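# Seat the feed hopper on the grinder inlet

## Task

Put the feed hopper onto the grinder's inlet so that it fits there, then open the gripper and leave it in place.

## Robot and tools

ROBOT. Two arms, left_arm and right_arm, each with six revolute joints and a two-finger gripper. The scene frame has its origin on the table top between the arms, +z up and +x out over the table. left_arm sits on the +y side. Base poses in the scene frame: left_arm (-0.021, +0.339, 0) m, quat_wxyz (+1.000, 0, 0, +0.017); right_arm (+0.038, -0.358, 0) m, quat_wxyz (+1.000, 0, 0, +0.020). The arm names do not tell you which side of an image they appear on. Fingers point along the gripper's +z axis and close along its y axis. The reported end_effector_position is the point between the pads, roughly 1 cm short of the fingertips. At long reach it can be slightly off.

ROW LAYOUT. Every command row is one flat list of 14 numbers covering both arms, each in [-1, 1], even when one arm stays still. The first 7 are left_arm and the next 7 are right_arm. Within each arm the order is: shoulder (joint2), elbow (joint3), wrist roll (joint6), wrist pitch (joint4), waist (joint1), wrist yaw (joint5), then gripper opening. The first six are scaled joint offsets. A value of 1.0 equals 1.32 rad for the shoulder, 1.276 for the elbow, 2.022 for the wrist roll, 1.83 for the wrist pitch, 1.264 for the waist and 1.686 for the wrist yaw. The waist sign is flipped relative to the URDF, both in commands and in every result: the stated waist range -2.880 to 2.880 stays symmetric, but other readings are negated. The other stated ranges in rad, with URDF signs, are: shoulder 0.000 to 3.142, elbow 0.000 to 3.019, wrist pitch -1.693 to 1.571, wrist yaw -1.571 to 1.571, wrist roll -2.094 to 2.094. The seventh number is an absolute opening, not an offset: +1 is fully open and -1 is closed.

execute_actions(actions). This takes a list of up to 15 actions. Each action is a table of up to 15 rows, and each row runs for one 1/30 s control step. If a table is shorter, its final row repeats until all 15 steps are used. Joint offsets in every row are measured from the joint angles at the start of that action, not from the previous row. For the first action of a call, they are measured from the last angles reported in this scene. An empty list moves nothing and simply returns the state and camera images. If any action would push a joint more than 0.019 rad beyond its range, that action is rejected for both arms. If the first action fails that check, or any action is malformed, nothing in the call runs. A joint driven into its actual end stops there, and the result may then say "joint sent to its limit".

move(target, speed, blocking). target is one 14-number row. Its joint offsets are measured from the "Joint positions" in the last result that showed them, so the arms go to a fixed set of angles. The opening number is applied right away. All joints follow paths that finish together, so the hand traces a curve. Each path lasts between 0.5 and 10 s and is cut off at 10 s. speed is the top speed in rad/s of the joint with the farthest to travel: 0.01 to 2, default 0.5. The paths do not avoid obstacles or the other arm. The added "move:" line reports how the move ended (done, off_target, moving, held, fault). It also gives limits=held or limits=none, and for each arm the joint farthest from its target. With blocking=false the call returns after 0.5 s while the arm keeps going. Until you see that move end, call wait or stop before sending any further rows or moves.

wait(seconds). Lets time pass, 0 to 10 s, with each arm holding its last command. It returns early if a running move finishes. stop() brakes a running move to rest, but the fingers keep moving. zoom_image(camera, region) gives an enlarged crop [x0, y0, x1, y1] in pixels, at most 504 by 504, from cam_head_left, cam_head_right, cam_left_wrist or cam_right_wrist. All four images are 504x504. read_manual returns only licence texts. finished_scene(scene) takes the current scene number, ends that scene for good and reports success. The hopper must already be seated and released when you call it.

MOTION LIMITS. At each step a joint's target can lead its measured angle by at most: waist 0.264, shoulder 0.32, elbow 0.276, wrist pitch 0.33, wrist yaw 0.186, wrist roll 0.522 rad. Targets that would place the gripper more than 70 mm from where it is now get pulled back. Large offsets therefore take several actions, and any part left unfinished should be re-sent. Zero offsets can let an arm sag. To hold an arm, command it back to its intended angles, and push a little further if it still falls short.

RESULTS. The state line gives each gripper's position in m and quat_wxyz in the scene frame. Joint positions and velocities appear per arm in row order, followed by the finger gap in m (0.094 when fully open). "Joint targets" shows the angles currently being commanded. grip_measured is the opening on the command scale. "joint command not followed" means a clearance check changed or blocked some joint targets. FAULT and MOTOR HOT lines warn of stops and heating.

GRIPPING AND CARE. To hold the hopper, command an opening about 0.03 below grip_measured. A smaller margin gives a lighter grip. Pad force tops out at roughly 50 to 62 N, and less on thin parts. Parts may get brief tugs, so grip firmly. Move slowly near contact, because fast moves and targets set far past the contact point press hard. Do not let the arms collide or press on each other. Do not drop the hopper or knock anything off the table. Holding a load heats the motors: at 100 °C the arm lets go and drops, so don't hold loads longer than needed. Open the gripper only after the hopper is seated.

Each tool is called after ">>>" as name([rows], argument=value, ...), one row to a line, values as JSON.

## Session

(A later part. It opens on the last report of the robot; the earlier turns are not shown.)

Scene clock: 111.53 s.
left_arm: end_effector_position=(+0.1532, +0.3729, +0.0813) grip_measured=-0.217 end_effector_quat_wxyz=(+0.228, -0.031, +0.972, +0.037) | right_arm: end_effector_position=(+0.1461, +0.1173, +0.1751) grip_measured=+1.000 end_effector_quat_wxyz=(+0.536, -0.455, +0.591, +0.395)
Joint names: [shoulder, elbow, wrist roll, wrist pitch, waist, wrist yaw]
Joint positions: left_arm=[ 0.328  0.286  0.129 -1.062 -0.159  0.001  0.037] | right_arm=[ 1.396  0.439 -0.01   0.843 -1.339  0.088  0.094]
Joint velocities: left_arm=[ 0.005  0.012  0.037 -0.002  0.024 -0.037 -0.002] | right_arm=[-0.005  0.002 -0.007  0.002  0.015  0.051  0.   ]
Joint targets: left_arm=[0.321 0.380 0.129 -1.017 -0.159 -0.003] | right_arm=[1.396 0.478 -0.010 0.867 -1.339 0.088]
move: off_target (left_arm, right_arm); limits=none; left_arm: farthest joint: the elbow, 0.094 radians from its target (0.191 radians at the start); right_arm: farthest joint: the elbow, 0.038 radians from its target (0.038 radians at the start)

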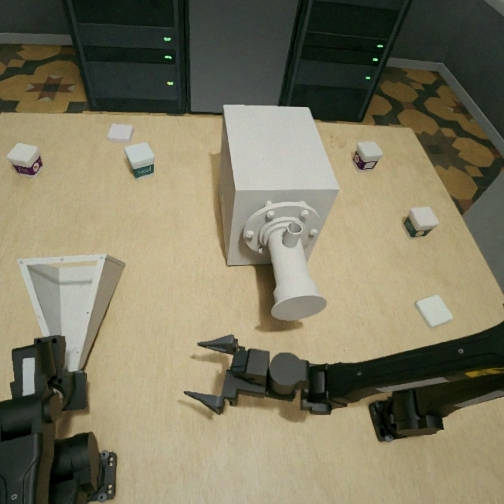

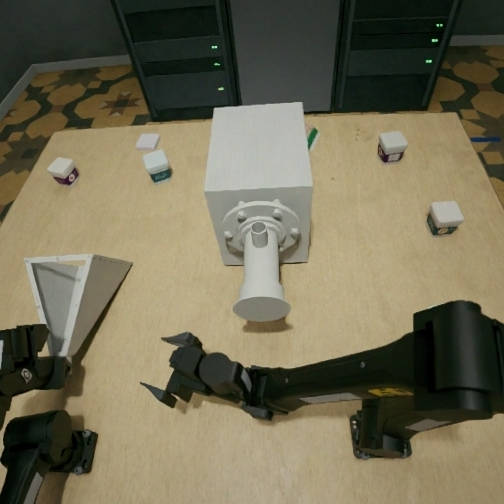

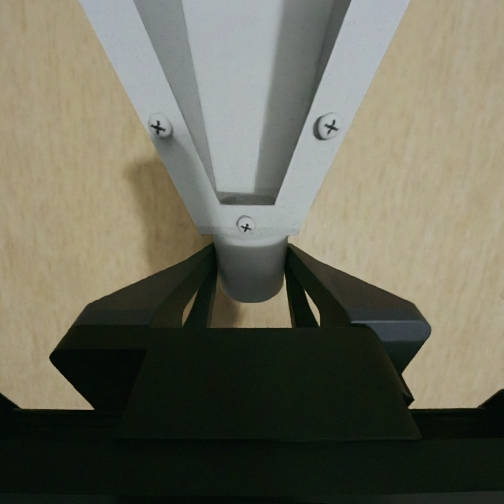

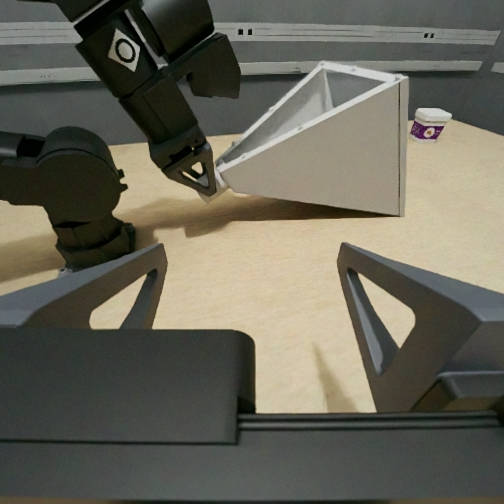

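>>> move(target=[0.225,-0.085,-0.02,0.295,0.02,0,-0.26,0,0.03,0,0.013,0,0,1], speed=0.3)

>>> move(target=[0,0.01,0,0.01,0,0,0.1,0,0.03,0,0.013,0,0,1])

>>> move(target=[0.11,-0.01,0,0.097,0,0,0.1,0,0.03,0,0.013,0,0,1], speed=0.2)

>>> zoom_image(camera="cam_right_wrist", region=[150,100,330,280])

Scene clock: 157.77 s.
left_arm: end_effector_position=(+0.2044, +0.3789, +0.0329) grip_measured=-0.217 end_effector_quat_wxyz=(+0.274, -0.036, +0.960, +0.037) | right_arm: end_effector_position=(+0.1461, +0.1173, +0.1751) grip_measured=+1.000 end_effector_quat_wxyz=(+0.536, -0.455, +0.591, +0.395)
Joint names: [shoulder, elbow, wrist roll, wrist pitch, waist, wrist yaw]
Joint positions: left_arm=[ 0.623  0.175  0.102 -0.562 -0.143  0.003  0.037] | right_arm=[ 1.396  0.439 -0.01   0.843 -1.339  0.088  0.094]
Joint velocities: left_arm=[-0.005  0.002 -0.007  0.002 -0.005 -0.051 -0.   ] | right_arm=[-0.015 -0.002  0.007  0.007  0.005  0.007  0.   ]
Joint targets: left_arm=[0.624 0.177 0.088 -0.523 -0.133 0.001] | right_arm=[1.396 0.478 -0.010 0.867 -1.339 0.088]
move: off_target (left_arm, right_arm); limits=none; left_arm: farthest joint: the wrist pitch, 0.040 radians from its target (0.540 radians at the start); right_arm: farthest joint: the elbow, 0.038 radians from its target (0.038 radians at the start)

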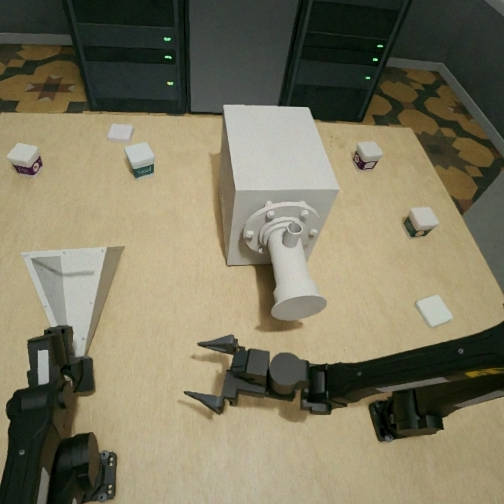

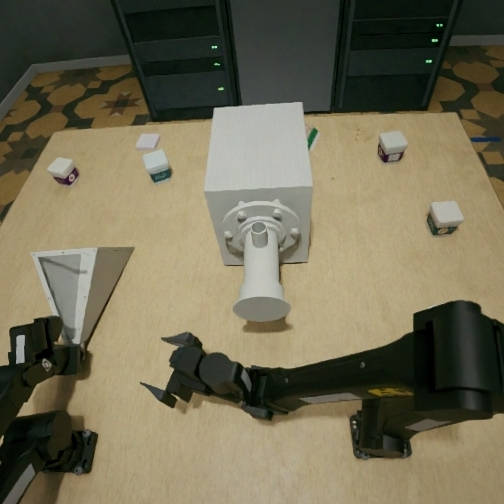

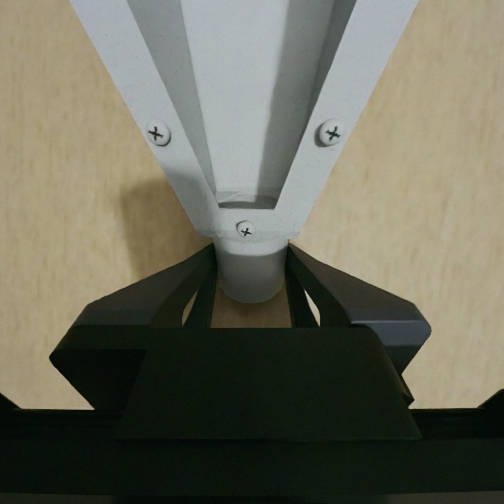

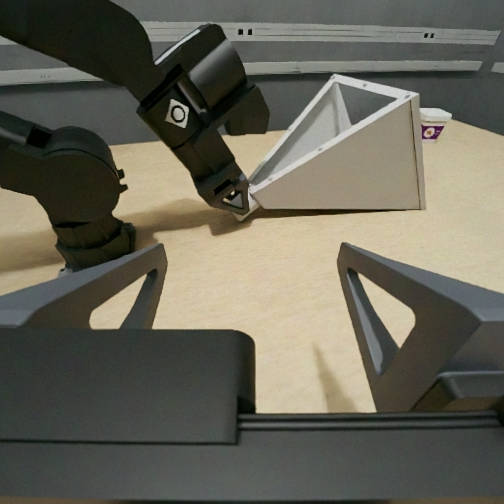

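Scene clock: 158.47 s.
left_arm: end_effector_position=(+0.2044, +0.3789, +0.0329) grip_measured=+0.098 end_effector_quat_wxyz=(+0.274, -0.036, +0.960, +0.037) | right_arm: end_effector_position=(+0.1461, +0.1173, +0.1751) grip_measured=+1.000 end_effector_quat_wxyz=(+0.536, -0.455, +0.591, +0.395)
Joint names: [shoulder, elbow, wrist roll, wrist pitch, waist, wrist yaw]
Joint positions: left_arm=[ 0.623  0.175  0.102 -0.562 -0.143  0.003  0.052] | right_arm=[ 1.396  0.439 -0.01   0.843 -1.339  0.088  0.094]
Joint velocities: left_arm=[ 0.005  0.012  0.007  0.002 -0.024 -0.051 -0.   ] | right_arm=[ 0.005  0.012  0.037 -0.007  0.005 -0.007  0.   ]
Joint targets: left_arm=[0.623 0.188 0.102 -0.544 -0.143 0.003] | right_arm=[1.396 0.478 -0.010 0.867 -1.339 0.088]
move: off_target (right_arm); limits=none; left_arm: farthest joint: the wrist pitch, 0.019 radians from its target (0.019 radians at the start); right_arm: farthest joint: the elbow, 0.038 radians from its target (0.038 radians at the start)

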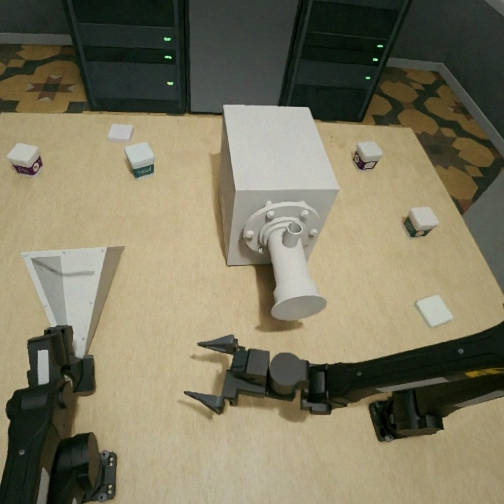

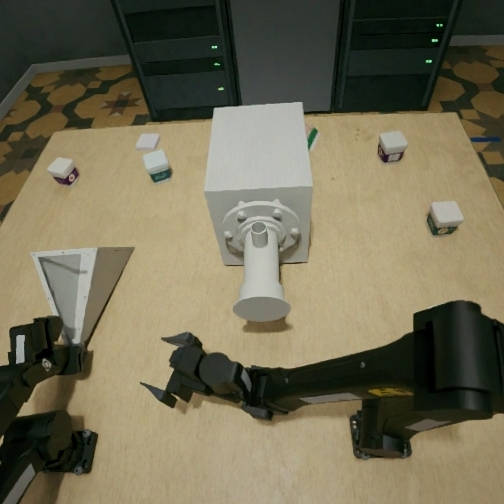

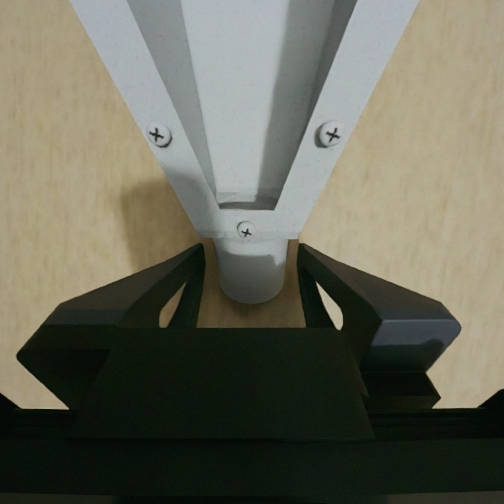

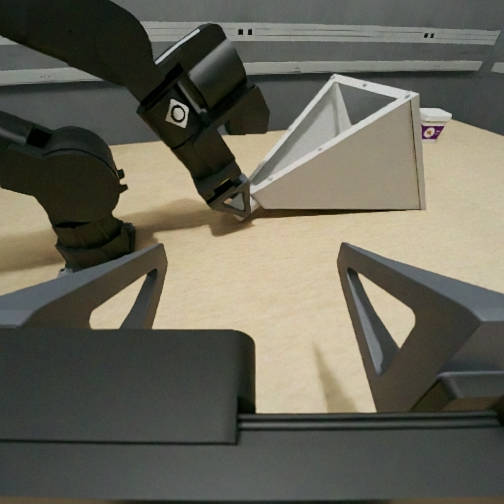

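Scene clock: 159.73 s.
left_arm: end_effector_position=(+0.2192, +0.3816, +0.0198) grip_measured=+0.098 end_effector_quat_wxyz=(+0.278, -0.036, +0.959, +0.038) | right_arm: end_effector_position=(+0.1461, +0.1173, +0.1751) grip_measured=+1.000 end_effector_quat_wxyz=(+0.536, -0.455, +0.591, +0.395)
Joint names: [shoulder, elbow, wrist roll, wrist pitch, waist, wrist yaw]
Joint positions: left_arm=[ 0.764  0.167  0.102 -0.405 -0.143  0.003  0.052] | right_arm=[ 1.396  0.439 -0.01   0.843 -1.339  0.088  0.094]
Joint velocities: left_arm=[-0.015  0.002  0.007 -0.002  0.005 -0.066 -0.   ] | right_arm=[-0.005  0.002  0.022 -0.012  0.024  0.007  0.   ]
Joint targets: left_arm=[0.768 0.162 0.102 -0.385 -0.143 0.003] | right_arm=[1.396 0.478 -0.010 0.867 -1.339 0.088]
move: off_target (right_arm); limits=none; left_arm: farthest joint: the wrist pitch, 0.020 radians from its target (0.178 radians at the start); right_arm: farthest joint: the elbow, 0.038 radians from its target (0.038 radians at the start)

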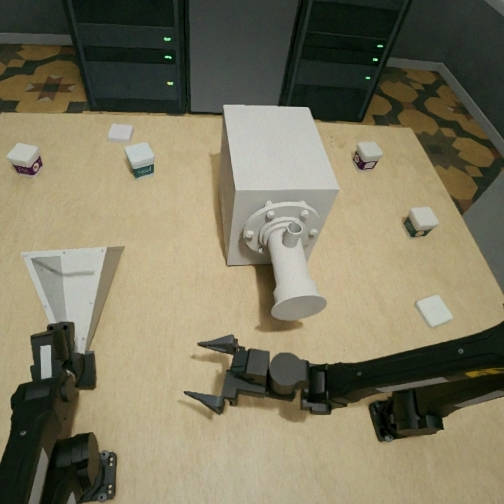

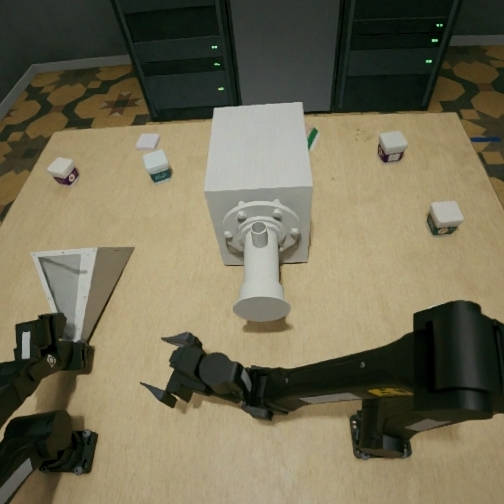

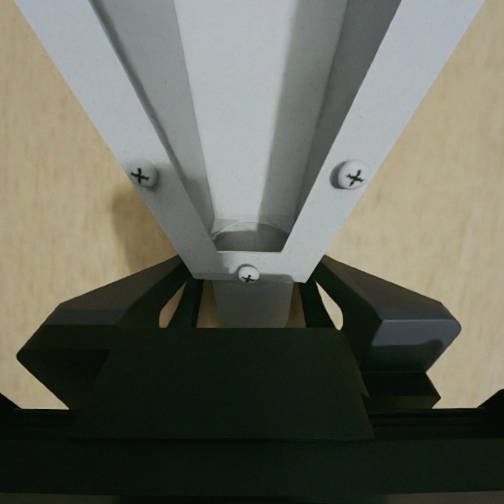

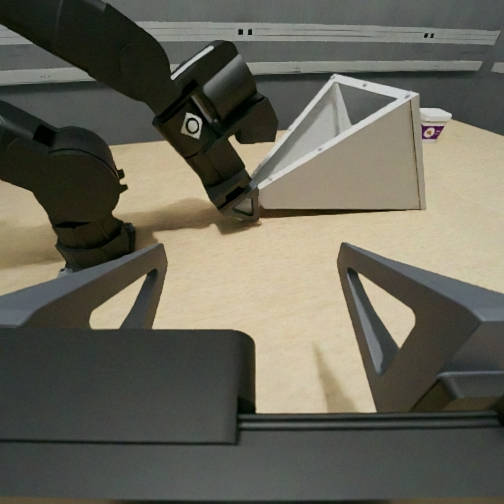

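Region (150, 100, 330, 280) of cam_right_wrist's 504x504 image, scaled by 2.800, with more detail than that image has.

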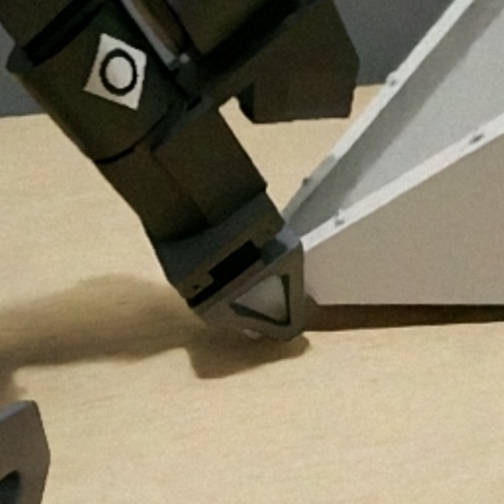

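>>> move(target=[0,-0.016,0,0.01,0,0,0.1,0,0.03,0,0.013,0,0,1])

>>> move(target=[0,0,0,0.01,0,0,-0.4,0,0.03,0,0.013,0,0,1])

>>> move(target=[-0.05,0.1,0,0.06,0,0,-0.4,0,0.03,0,0.013,0,0,1], speed=0.07)

Scene clock: 168.17 s.
left_arm: end_effector_position=(+0.2128, +0.3804, +0.0129) grip_measured=+0.098 end_effector_quat_wxyz=(+0.271, -0.036, +0.961, +0.037) | right_arm: end_effector_position=(+0.1461, +0.1173, +0.1751) grip_measured=+1.000 end_effector_quat_wxyz=(+0.536, -0.455, +0.591, +0.395)
Joint names: [shoulder, elbow, wrist roll, wrist pitch, waist, wrist yaw]
Joint positions: left_arm=[ 0.764  0.152  0.102 -0.404 -0.143  0.003  0.052] | right_arm=[ 1.396  0.439 -0.01   0.843 -1.339  0.088  0.094]
Joint velocities: left_arm=[-0.005 -0.007 -0.022  0.002  0.024 -0.037 -0.001] | right_arm=[-0.005 -0.007  0.037 -0.007  0.024  0.007  0.   ]
Joint targets: left_arm=[0.764 0.147 0.102 -0.386 -0.143 0.003] | right_arm=[1.396 0.478 -0.010 0.867 -1.339 0.088]
move: off_target (right_arm); limits=none; left_arm: farthest joint: the wrist pitch, 0.017 radians from its target (0.018 radians at the start); right_arm: farthest joint: the elbow, 0.038 radians from its target (0.038 radians at the start)

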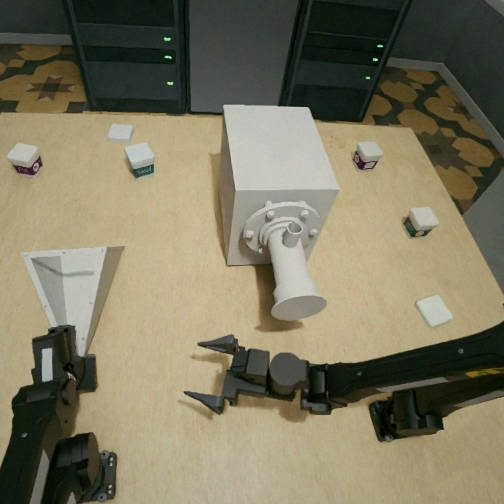

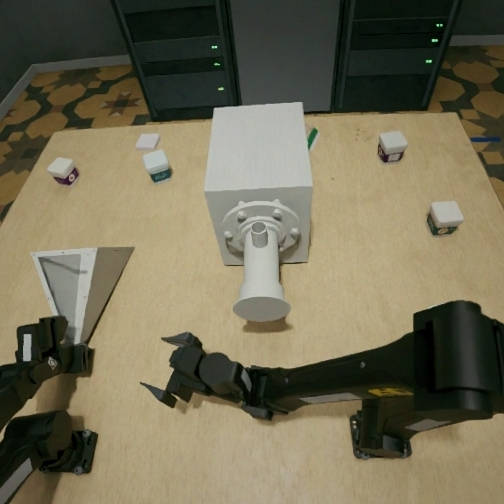

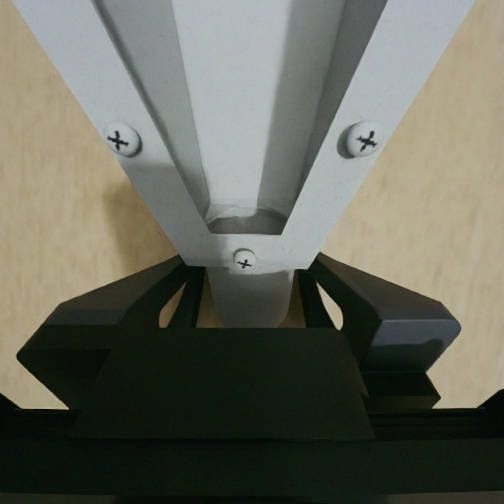

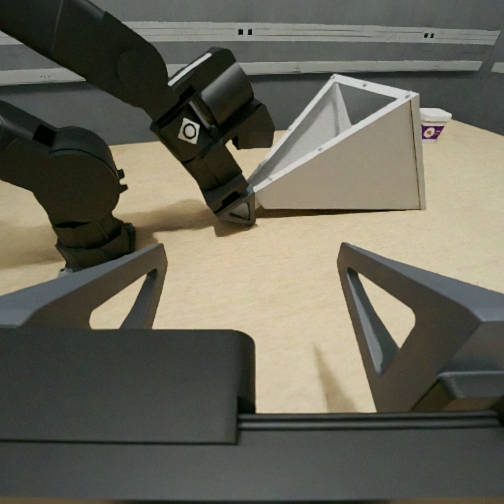

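Scene clock: 168.87 s.
left_arm: end_effector_position=(+0.2128, +0.3805, +0.0129) grip_measured=-0.225 end_effector_quat_wxyz=(+0.271, -0.038, +0.961, +0.036) | right_arm: end_effector_position=(+0.1461, +0.1173, +0.1751) grip_measured=+1.000 end_effector_quat_wxyz=(+0.536, -0.455, +0.591, +0.395)
Joint names: [shoulder, elbow, wrist roll, wrist pitch, waist, wrist yaw]
Joint positions: left_arm=[ 0.764  0.152  0.097 -0.404 -0.143  0.003  0.036] | right_arm=[ 1.396  0.439 -0.01   0.843 -1.339  0.088  0.094]
Joint velocities: left_arm=[-0.005 -0.007  0.022  0.007  0.015  0.022 -0.001] | right_arm=[-0.005 -0.017  0.022  0.012 -0.005  0.066  0.   ]
Joint targets: left_arm=[0.764 0.152 0.102 -0.386 -0.143 0.003] | right_arm=[1.396 0.478 -0.010 0.867 -1.339 0.088]
move: off_target (right_arm); limits=none; left_arm: farthest joint: the wrist pitch, 0.018 radians from its target (0.018 radians at the start); right_arm: farthest joint: the elbow, 0.038 radians from its target (0.038 radians at the start)

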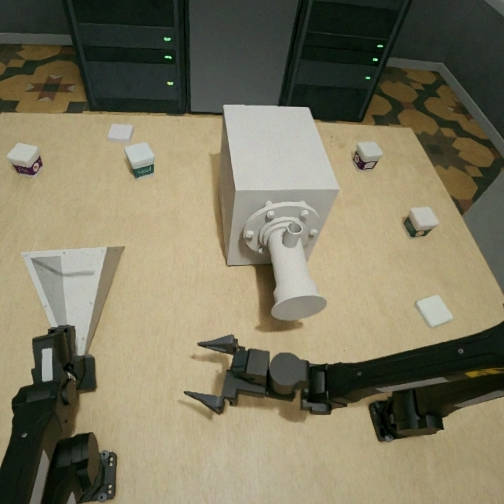

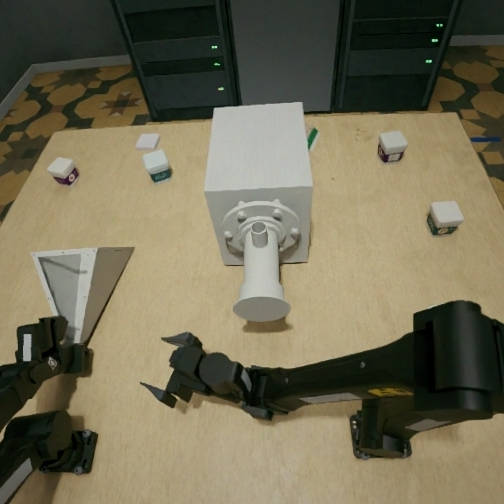

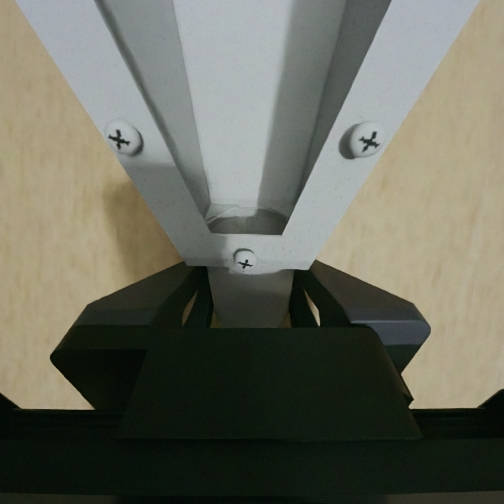

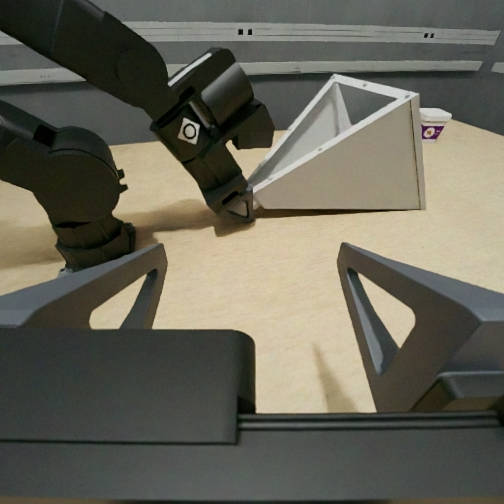

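Scene clock: 170.93 s.
left_arm: end_effector_position=(+0.2183, +0.3813, +0.0188) grip_measured=-0.225 end_effector_quat_wxyz=(+0.288, -0.038, +0.956, +0.038) | right_arm: end_effector_position=(+0.1461, +0.1173, +0.1751) grip_measured=+1.000 end_effector_quat_wxyz=(+0.536, -0.455, +0.591, +0.395)
Joint names: [shoulder, elbow, wrist roll, wrist pitch, waist, wrist yaw]
Joint positions: left_arm=[ 0.748  0.152  0.097 -0.386 -0.143  0.004  0.036] | right_arm=[ 1.396  0.439 -0.01   0.843 -1.339  0.088  0.094]
Joint velocities: left_arm=[-0.005 -0.007 -0.037  0.022  0.015 -0.022  0.001] | right_arm=[-0.005 -0.002  0.051  0.007 -0.005 -0.007  0.   ]
Joint targets: left_arm=[0.709 0.249 0.097 -0.316 -0.143 0.003] | right_arm=[1.396 0.478 -0.010 0.867 -1.339 0.088]
move: off_target (left_arm, right_arm); limits=none; left_arm: farthest joint: the elbow, 0.128 radians from its target (0.128 radians at the start); right_arm: farthest joint: the elbow, 0.038 radians from its target (0.038 radians at the start)

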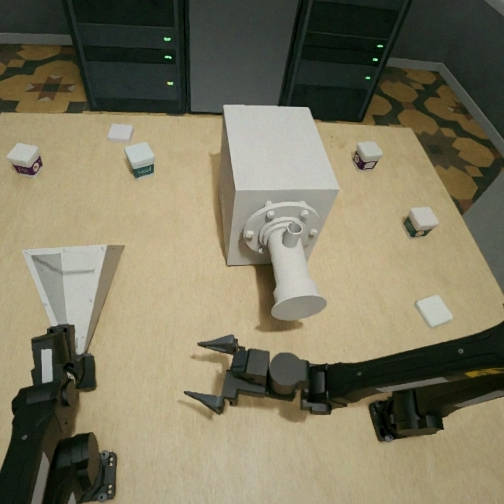

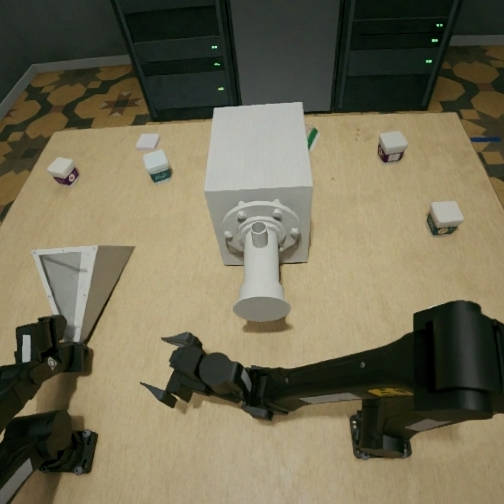

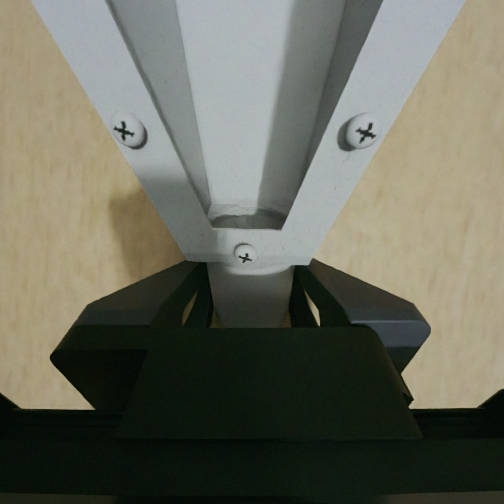

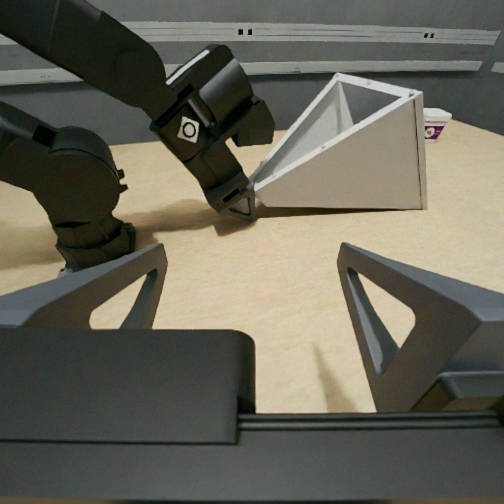

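>>> move(target=[0.03,0.34,0,-0.31,0.18,0,-0.4,0,0.03,0,0.013,0,-0.052,-1], speed=0.2)

Scene clock: 208.40 s.
left_arm: end_effector_position=(+0.2267, +0.3346, +0.1022) grip_measured=-0.225 end_effector_quat_wxyz=(+0.159, +0.040, +0.986, +0.010) | right_arm: end_effector_position=(+0.1320, +0.1208, +0.1750) grip_measured=-0.987 end_effector_quat_wxyz=(+0.516, -0.477, +0.574, +0.420)
Joint names: [shoulder, elbow, wrist roll, wrist pitch, waist, wrist yaw]
Joint positions: left_arm=[ 0.798  0.496  0.054 -0.951  0.064 -0.016  0.036] | right_arm=[ 1.396  0.439 -0.01   0.843 -1.339  0.004  0.001]
Joint velocities: left_arm=[-0.015  0.002  0.022 -0.007 -0.015  0.007  0.001] | right_arm=[-0.005 -0.002 -0.022  0.002  0.005 -0.037 -0.   ]
Joint targets: left_arm=[0.788 0.585 0.097 -0.953 0.085 0.004] | right_arm=[1.396 0.478 -0.010 0.867 -1.339 0.001]
move: off_target (left_arm, right_arm); limits=none; left_arm: farthest joint: the elbow, 0.089 radians from its target (0.434 radians at the start); right_arm: farthest joint: the elbow, 0.038 radians from its target (0.038 radians at the start)

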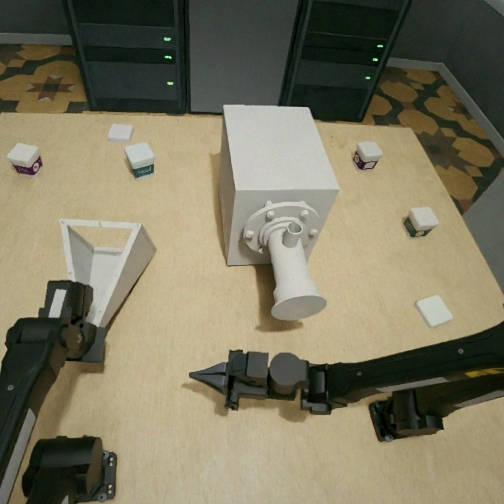

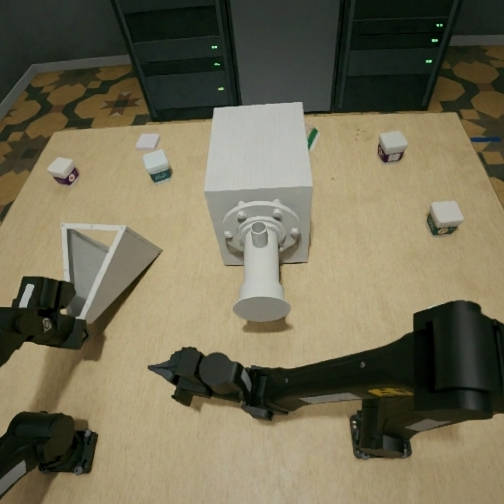

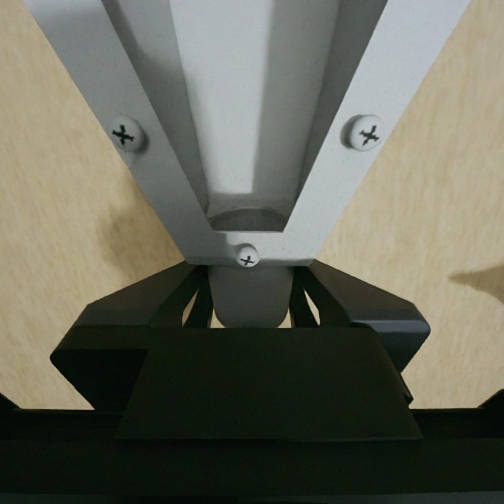

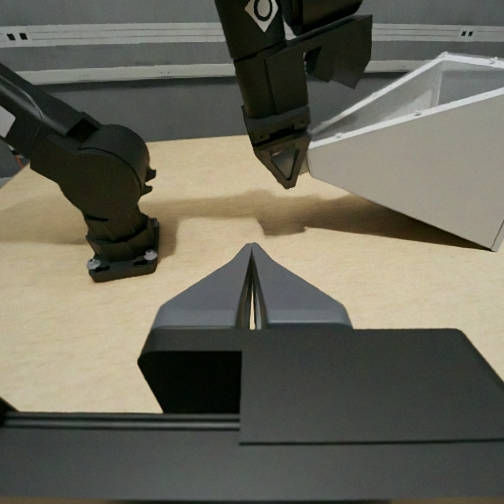

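>>> move(target=[-0.008,0.07,0.02,0,0,0.01,-0.4,0.53,0.335,0,0.19,0.05,0,-1])

>>> move(target=[-0.008,0.07,0.02,0,0,0.01,-0.4,0.07,0.23,0,-0.09,0.1,0,-1], speed=0.25)

Scene clock: 227.00 s.
left_arm: end_effector_position=(+0.2267, +0.3347, +0.1015) grip_measured=-0.225 end_effector_quat_wxyz=(+0.157, +0.041, +0.987, +0.011) | right_arm: end_effector_position=(+0.1942, +0.2576, +0.0467) grip_measured=-0.987 end_effector_quat_wxyz=(+0.539, -0.453, +0.577, +0.414)
Joint names: [shoulder, elbow, wrist roll, wrist pitch, waist, wrist yaw]
Joint positions: left_arm=[ 0.801  0.496  0.056 -0.951  0.064 -0.017  0.036] | right_arm=[ 2.082  0.839 -0.01   1.166 -1.283  0.004  0.001]
Joint velocities: left_arm=[ 0.005  0.007  0.007  0.007 -0.005  0.022 -0.001] | right_arm=[-0.005 -0.002  0.022  0.007  0.015  0.037  0.   ]
Joint targets: left_arm=[0.787 0.586 0.095 -0.951 0.064 0.000] | right_arm=[2.096 0.867 -0.010 1.191 -1.275 0.004]
move: off_target (left_arm, right_arm); limits=none; left_arm: farthest joint: the elbow, 0.089 radians from its target (0.089 radians at the start); right_arm: farthest joint: the elbow, 0.027 radians from its target (0.427 radians at the start)

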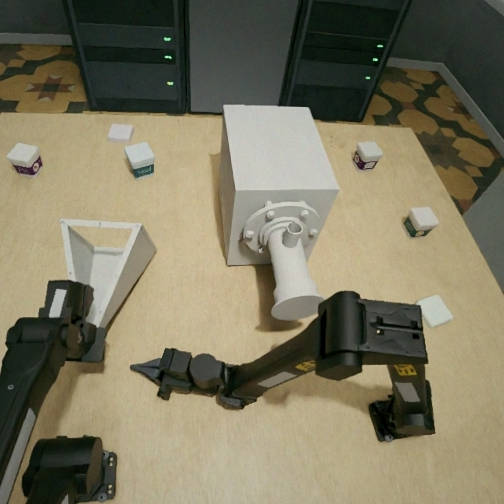

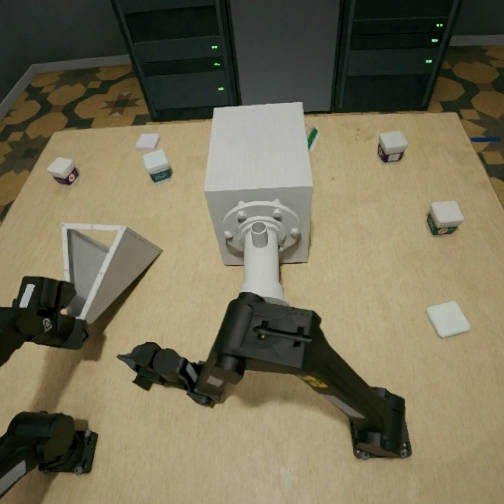

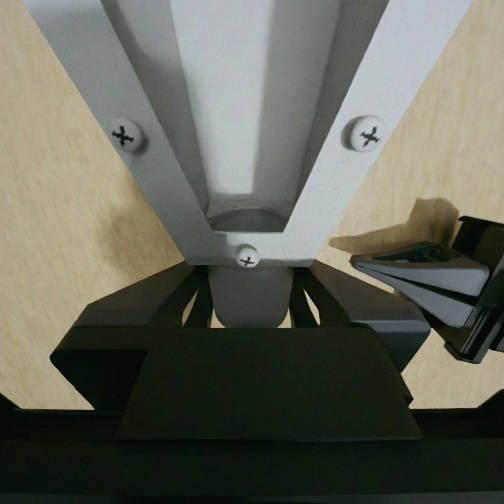

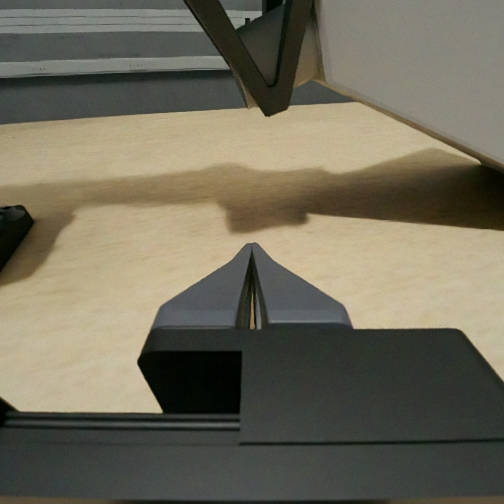

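Scene clock: 228.53 s.
left_arm: end_effector_position=(+0.2270, +0.3347, +0.1017) grip_measured=-0.225 end_effector_quat_wxyz=(+0.157, +0.042, +0.987, +0.011) | right_arm: end_effector_position=(+0.2999, +0.3158, +0.0749) grip_measured=-0.987 end_effector_quat_wxyz=(+0.578, -0.407, +0.590, +0.391)
Joint names: [shoulder, elbow, wrist roll, wrist pitch, waist, wrist yaw]
Joint positions: left_arm=[ 0.802  0.498  0.058 -0.951  0.064 -0.017  0.036] | right_arm=[ 2.144  1.101 -0.01   1.017 -1.161  0.004  0.001]
Joint velocities: left_arm=[-0.024  0.007 -0.007 -0.002  0.005 -0.022  0.   ] | right_arm=[ 0.005  0.012  0.066 -0.002  0.005  0.051 -0.001]
Joint targets: left_arm=[0.790 0.586 0.097 -0.951 0.064 -0.000] | right_arm=[2.175 1.133 -0.010 1.001 -1.157 0.004]
move: off_target (left_arm, right_arm); limits=none; left_arm: farthest joint: the elbow, 0.088 radians from its target (0.089 radians at the start); right_arm: farthest joint: the elbow, 0.032 radians from its target (0.293 radians at the start)

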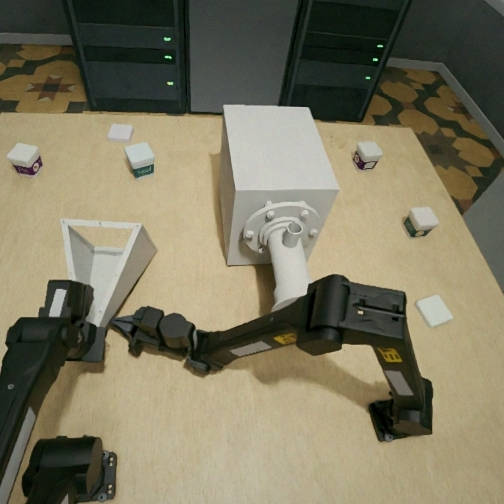

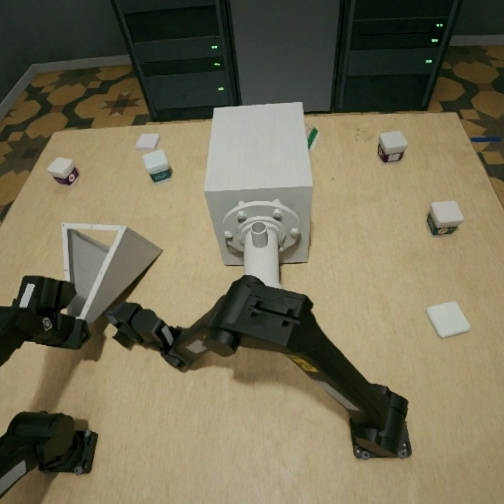

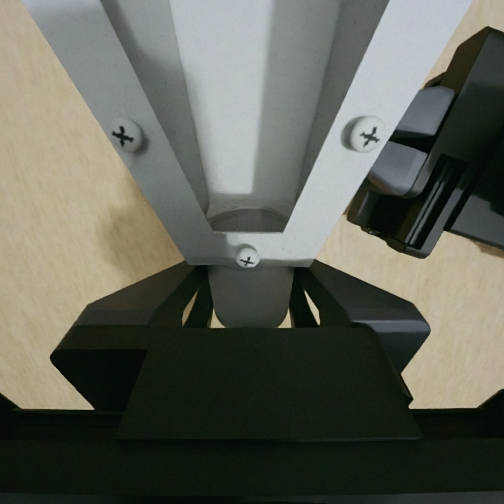

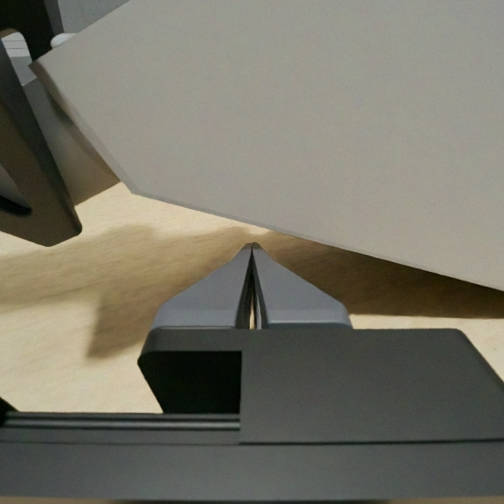

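>>> move(target=[-0.008,0.07,0.02,0,0,0.01,-0.4,0.03,0.128,0,-0.085,0.09,0,-1], speed=0.15)

Scene clock: 234.93 s.
left_arm: end_effector_position=(+0.2304, +0.3341, +0.1056) grip_measured=-0.225 end_effector_quat_wxyz=(+0.161, +0.042, +0.986, +0.009) | right_arm: end_effector_position=(+0.3715, +0.3146, +0.0568) grip_measured=-0.987 end_effector_quat_wxyz=(+0.566, -0.398, +0.633, +0.348)
Joint names: [shoulder, elbow, wrist roll, wrist pitch, waist, wrist yaw]
Joint positions: left_arm=[ 0.804  0.507  0.058 -0.951  0.064 -0.014  0.036] | right_arm=[ 2.176  1.196 -0.01   0.861 -1.07  -0.001  0.001]
Joint velocities: left_arm=[-0.024 -0.007 -0.007 -0.012  0.005 -0.066  0.   ] | right_arm=[-0.005 -0.012 -0.066 -0.007  0.005 -0.051  0.   ]
Joint targets: left_arm=[0.792 0.587 0.099 -0.951 0.064 -0.000] | right_arm=[2.184 1.264 -0.010 0.861 -1.047 0.004]
move: off_target (left_arm, right_arm); limits=none; left_arm: farthest joint: the elbow, 0.080 radians from its target (0.090 radians at the start); right_arm: farthest joint: the elbow, 0.068 radians from its target (0.164 radians at the start)

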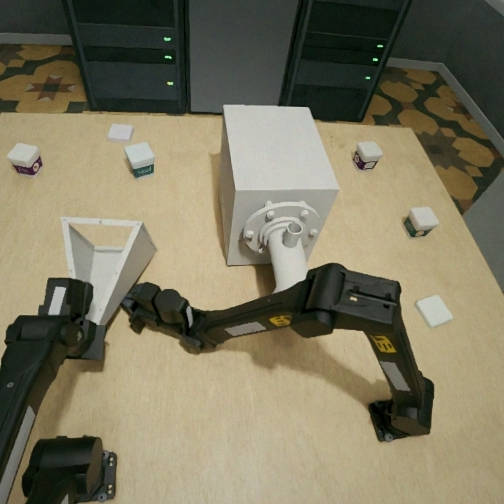

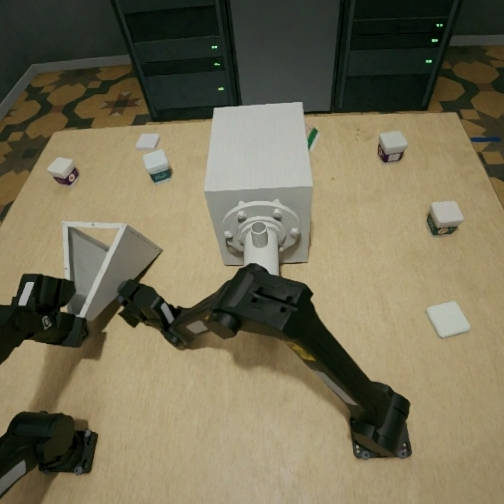

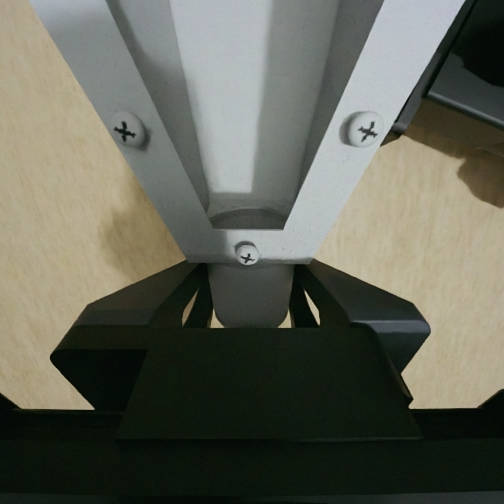

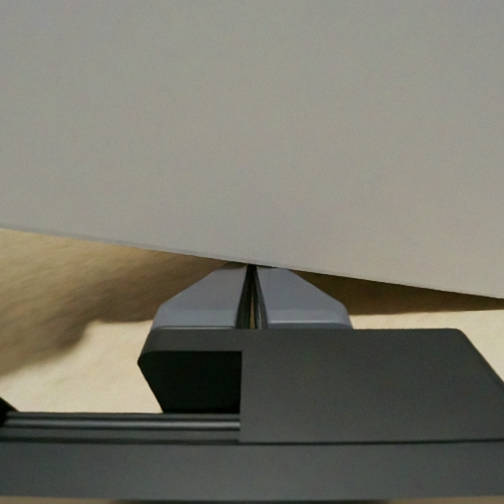

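>>> move(target=[-0.2,-0.12,0.01,0.135,0,0,-0.4,-0.09,0.07,0,0.02,0.02,0,-1], speed=0.1)

Scene clock: 242.73 s.
left_arm: end_effector_position=(+0.2279, +0.3342, +0.1009) grip_measured=-0.225 end_effector_quat_wxyz=(+0.294, +0.036, +0.955, +0.010) | right_arm: end_effector_position=(+0.3666, +0.3150, +0.0534) grip_measured=-0.988 end_effector_quat_wxyz=(+0.560, -0.403, +0.634, +0.349)
Joint names: [shoulder, elbow, wrist roll, wrist pitch, waist, wrist yaw]
Joint positions: left_arm=[ 0.567  0.337  0.05  -0.744  0.064 -0.015  0.036] | right_arm=[ 2.176  1.192 -0.01   0.855 -1.074 -0.009  0.001]
Joint velocities: left_arm=[ 0.005  0.002 -0.066 -0.007  0.005 -0.051 -0.   ] | right_arm=[-0.015 -0.032 -0.007 -0.017  0.005  0.022  0.   ]
Joint targets: left_arm=[0.540 0.354 0.079 -0.704 0.064 -0.014] | right_arm=[2.111 1.243 -0.010 0.878 -1.058 -0.004]
move: off_target (left_arm, right_arm); limits=none; left_arm: farthest joint: the wrist pitch, 0.040 radians from its target (0.247 radians at the start); right_arm: farthest joint: the shoulder, 0.119 radians from its target (0.119 radians at the start)

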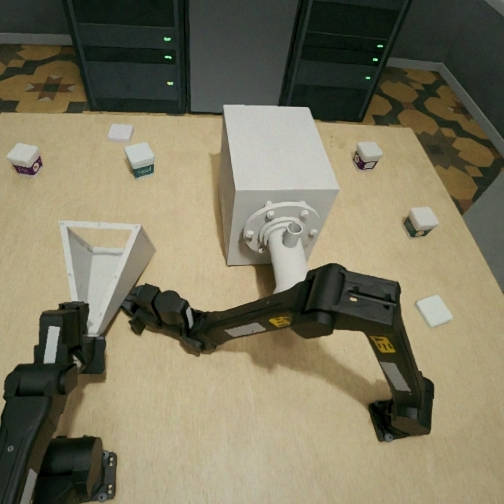

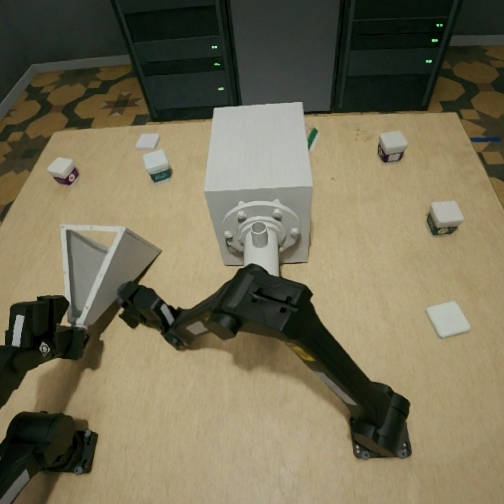

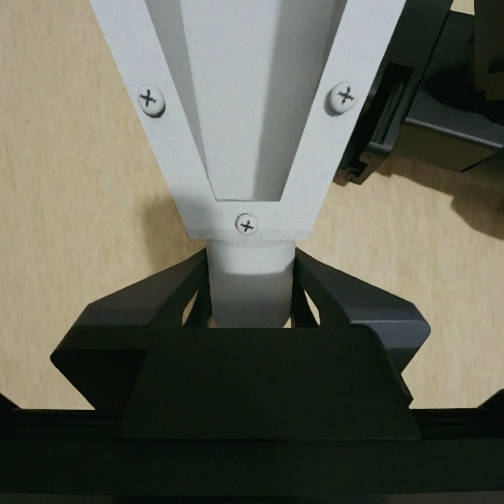

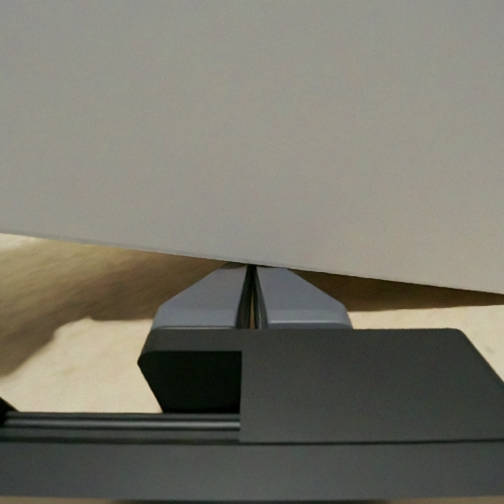

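>>> move(target=[-0.01,0.014,0.01,0.02,0,0,-0.4,-0.015,0.04,0,0.25,0.01,0,-1], speed=0.15)

Scene clock: 257.83 s.
left_arm: end_effector_position=(+0.2293, +0.3338, +0.1004) grip_measured=-0.225 end_effector_quat_wxyz=(+0.301, +0.027, +0.953, +0.006) | right_arm: end_effector_position=(+0.3630, +0.3101, +0.0746) grip_measured=-0.988 end_effector_quat_wxyz=(+0.628, -0.362, +0.566, +0.393)
Joint names: [shoulder, elbow, wrist roll, wrist pitch, waist, wrist yaw]
Joint positions: left_arm=[ 0.561  0.329  0.03  -0.726  0.064 -0.012  0.036] | right_arm=[ 2.244  1.183 -0.009  1.157 -1.075 -0.012  0.001]
Joint velocities: left_arm=[-0.015  0.007  0.007 -0.012 -0.005 -0.022 -0.   ] | right_arm=[-0.005 -0.002 -0.081 -0.007 -0.015  0.037 -0.   ]
Joint targets: left_arm=[0.553 0.355 0.070 -0.708 0.064 -0.014] | right_arm=[2.185 1.223 -0.009 1.261 -1.066 -0.010]
move: off_target (left_arm, right_arm); limits=none; left_arm: farthest joint: the wrist roll, 0.040 radians from its target (0.020 radians at the start); right_arm: farthest joint: the wrist pitch, 0.155 radians from its target (0.458 radians at the start)

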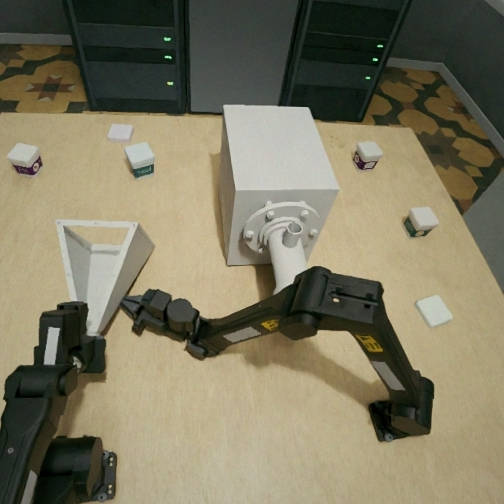

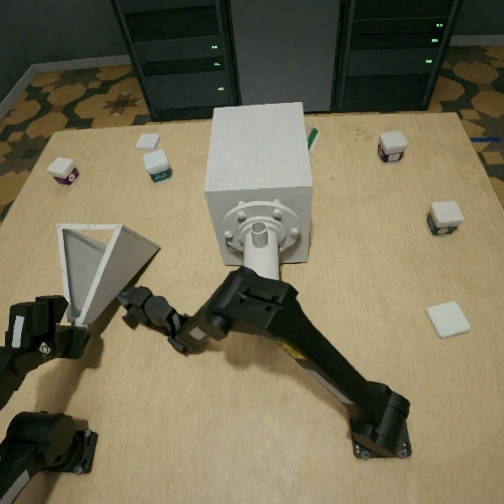

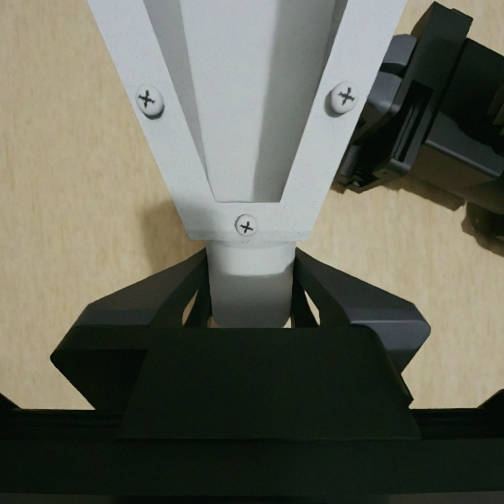

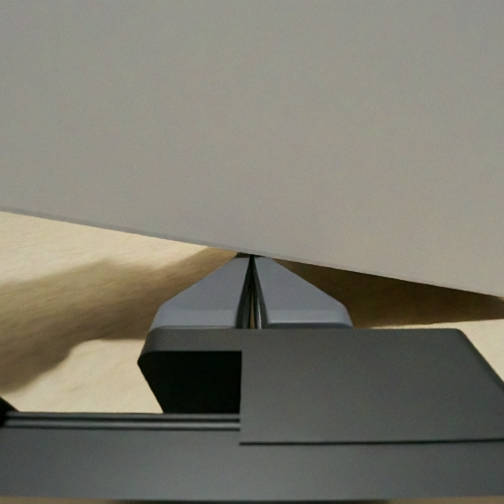

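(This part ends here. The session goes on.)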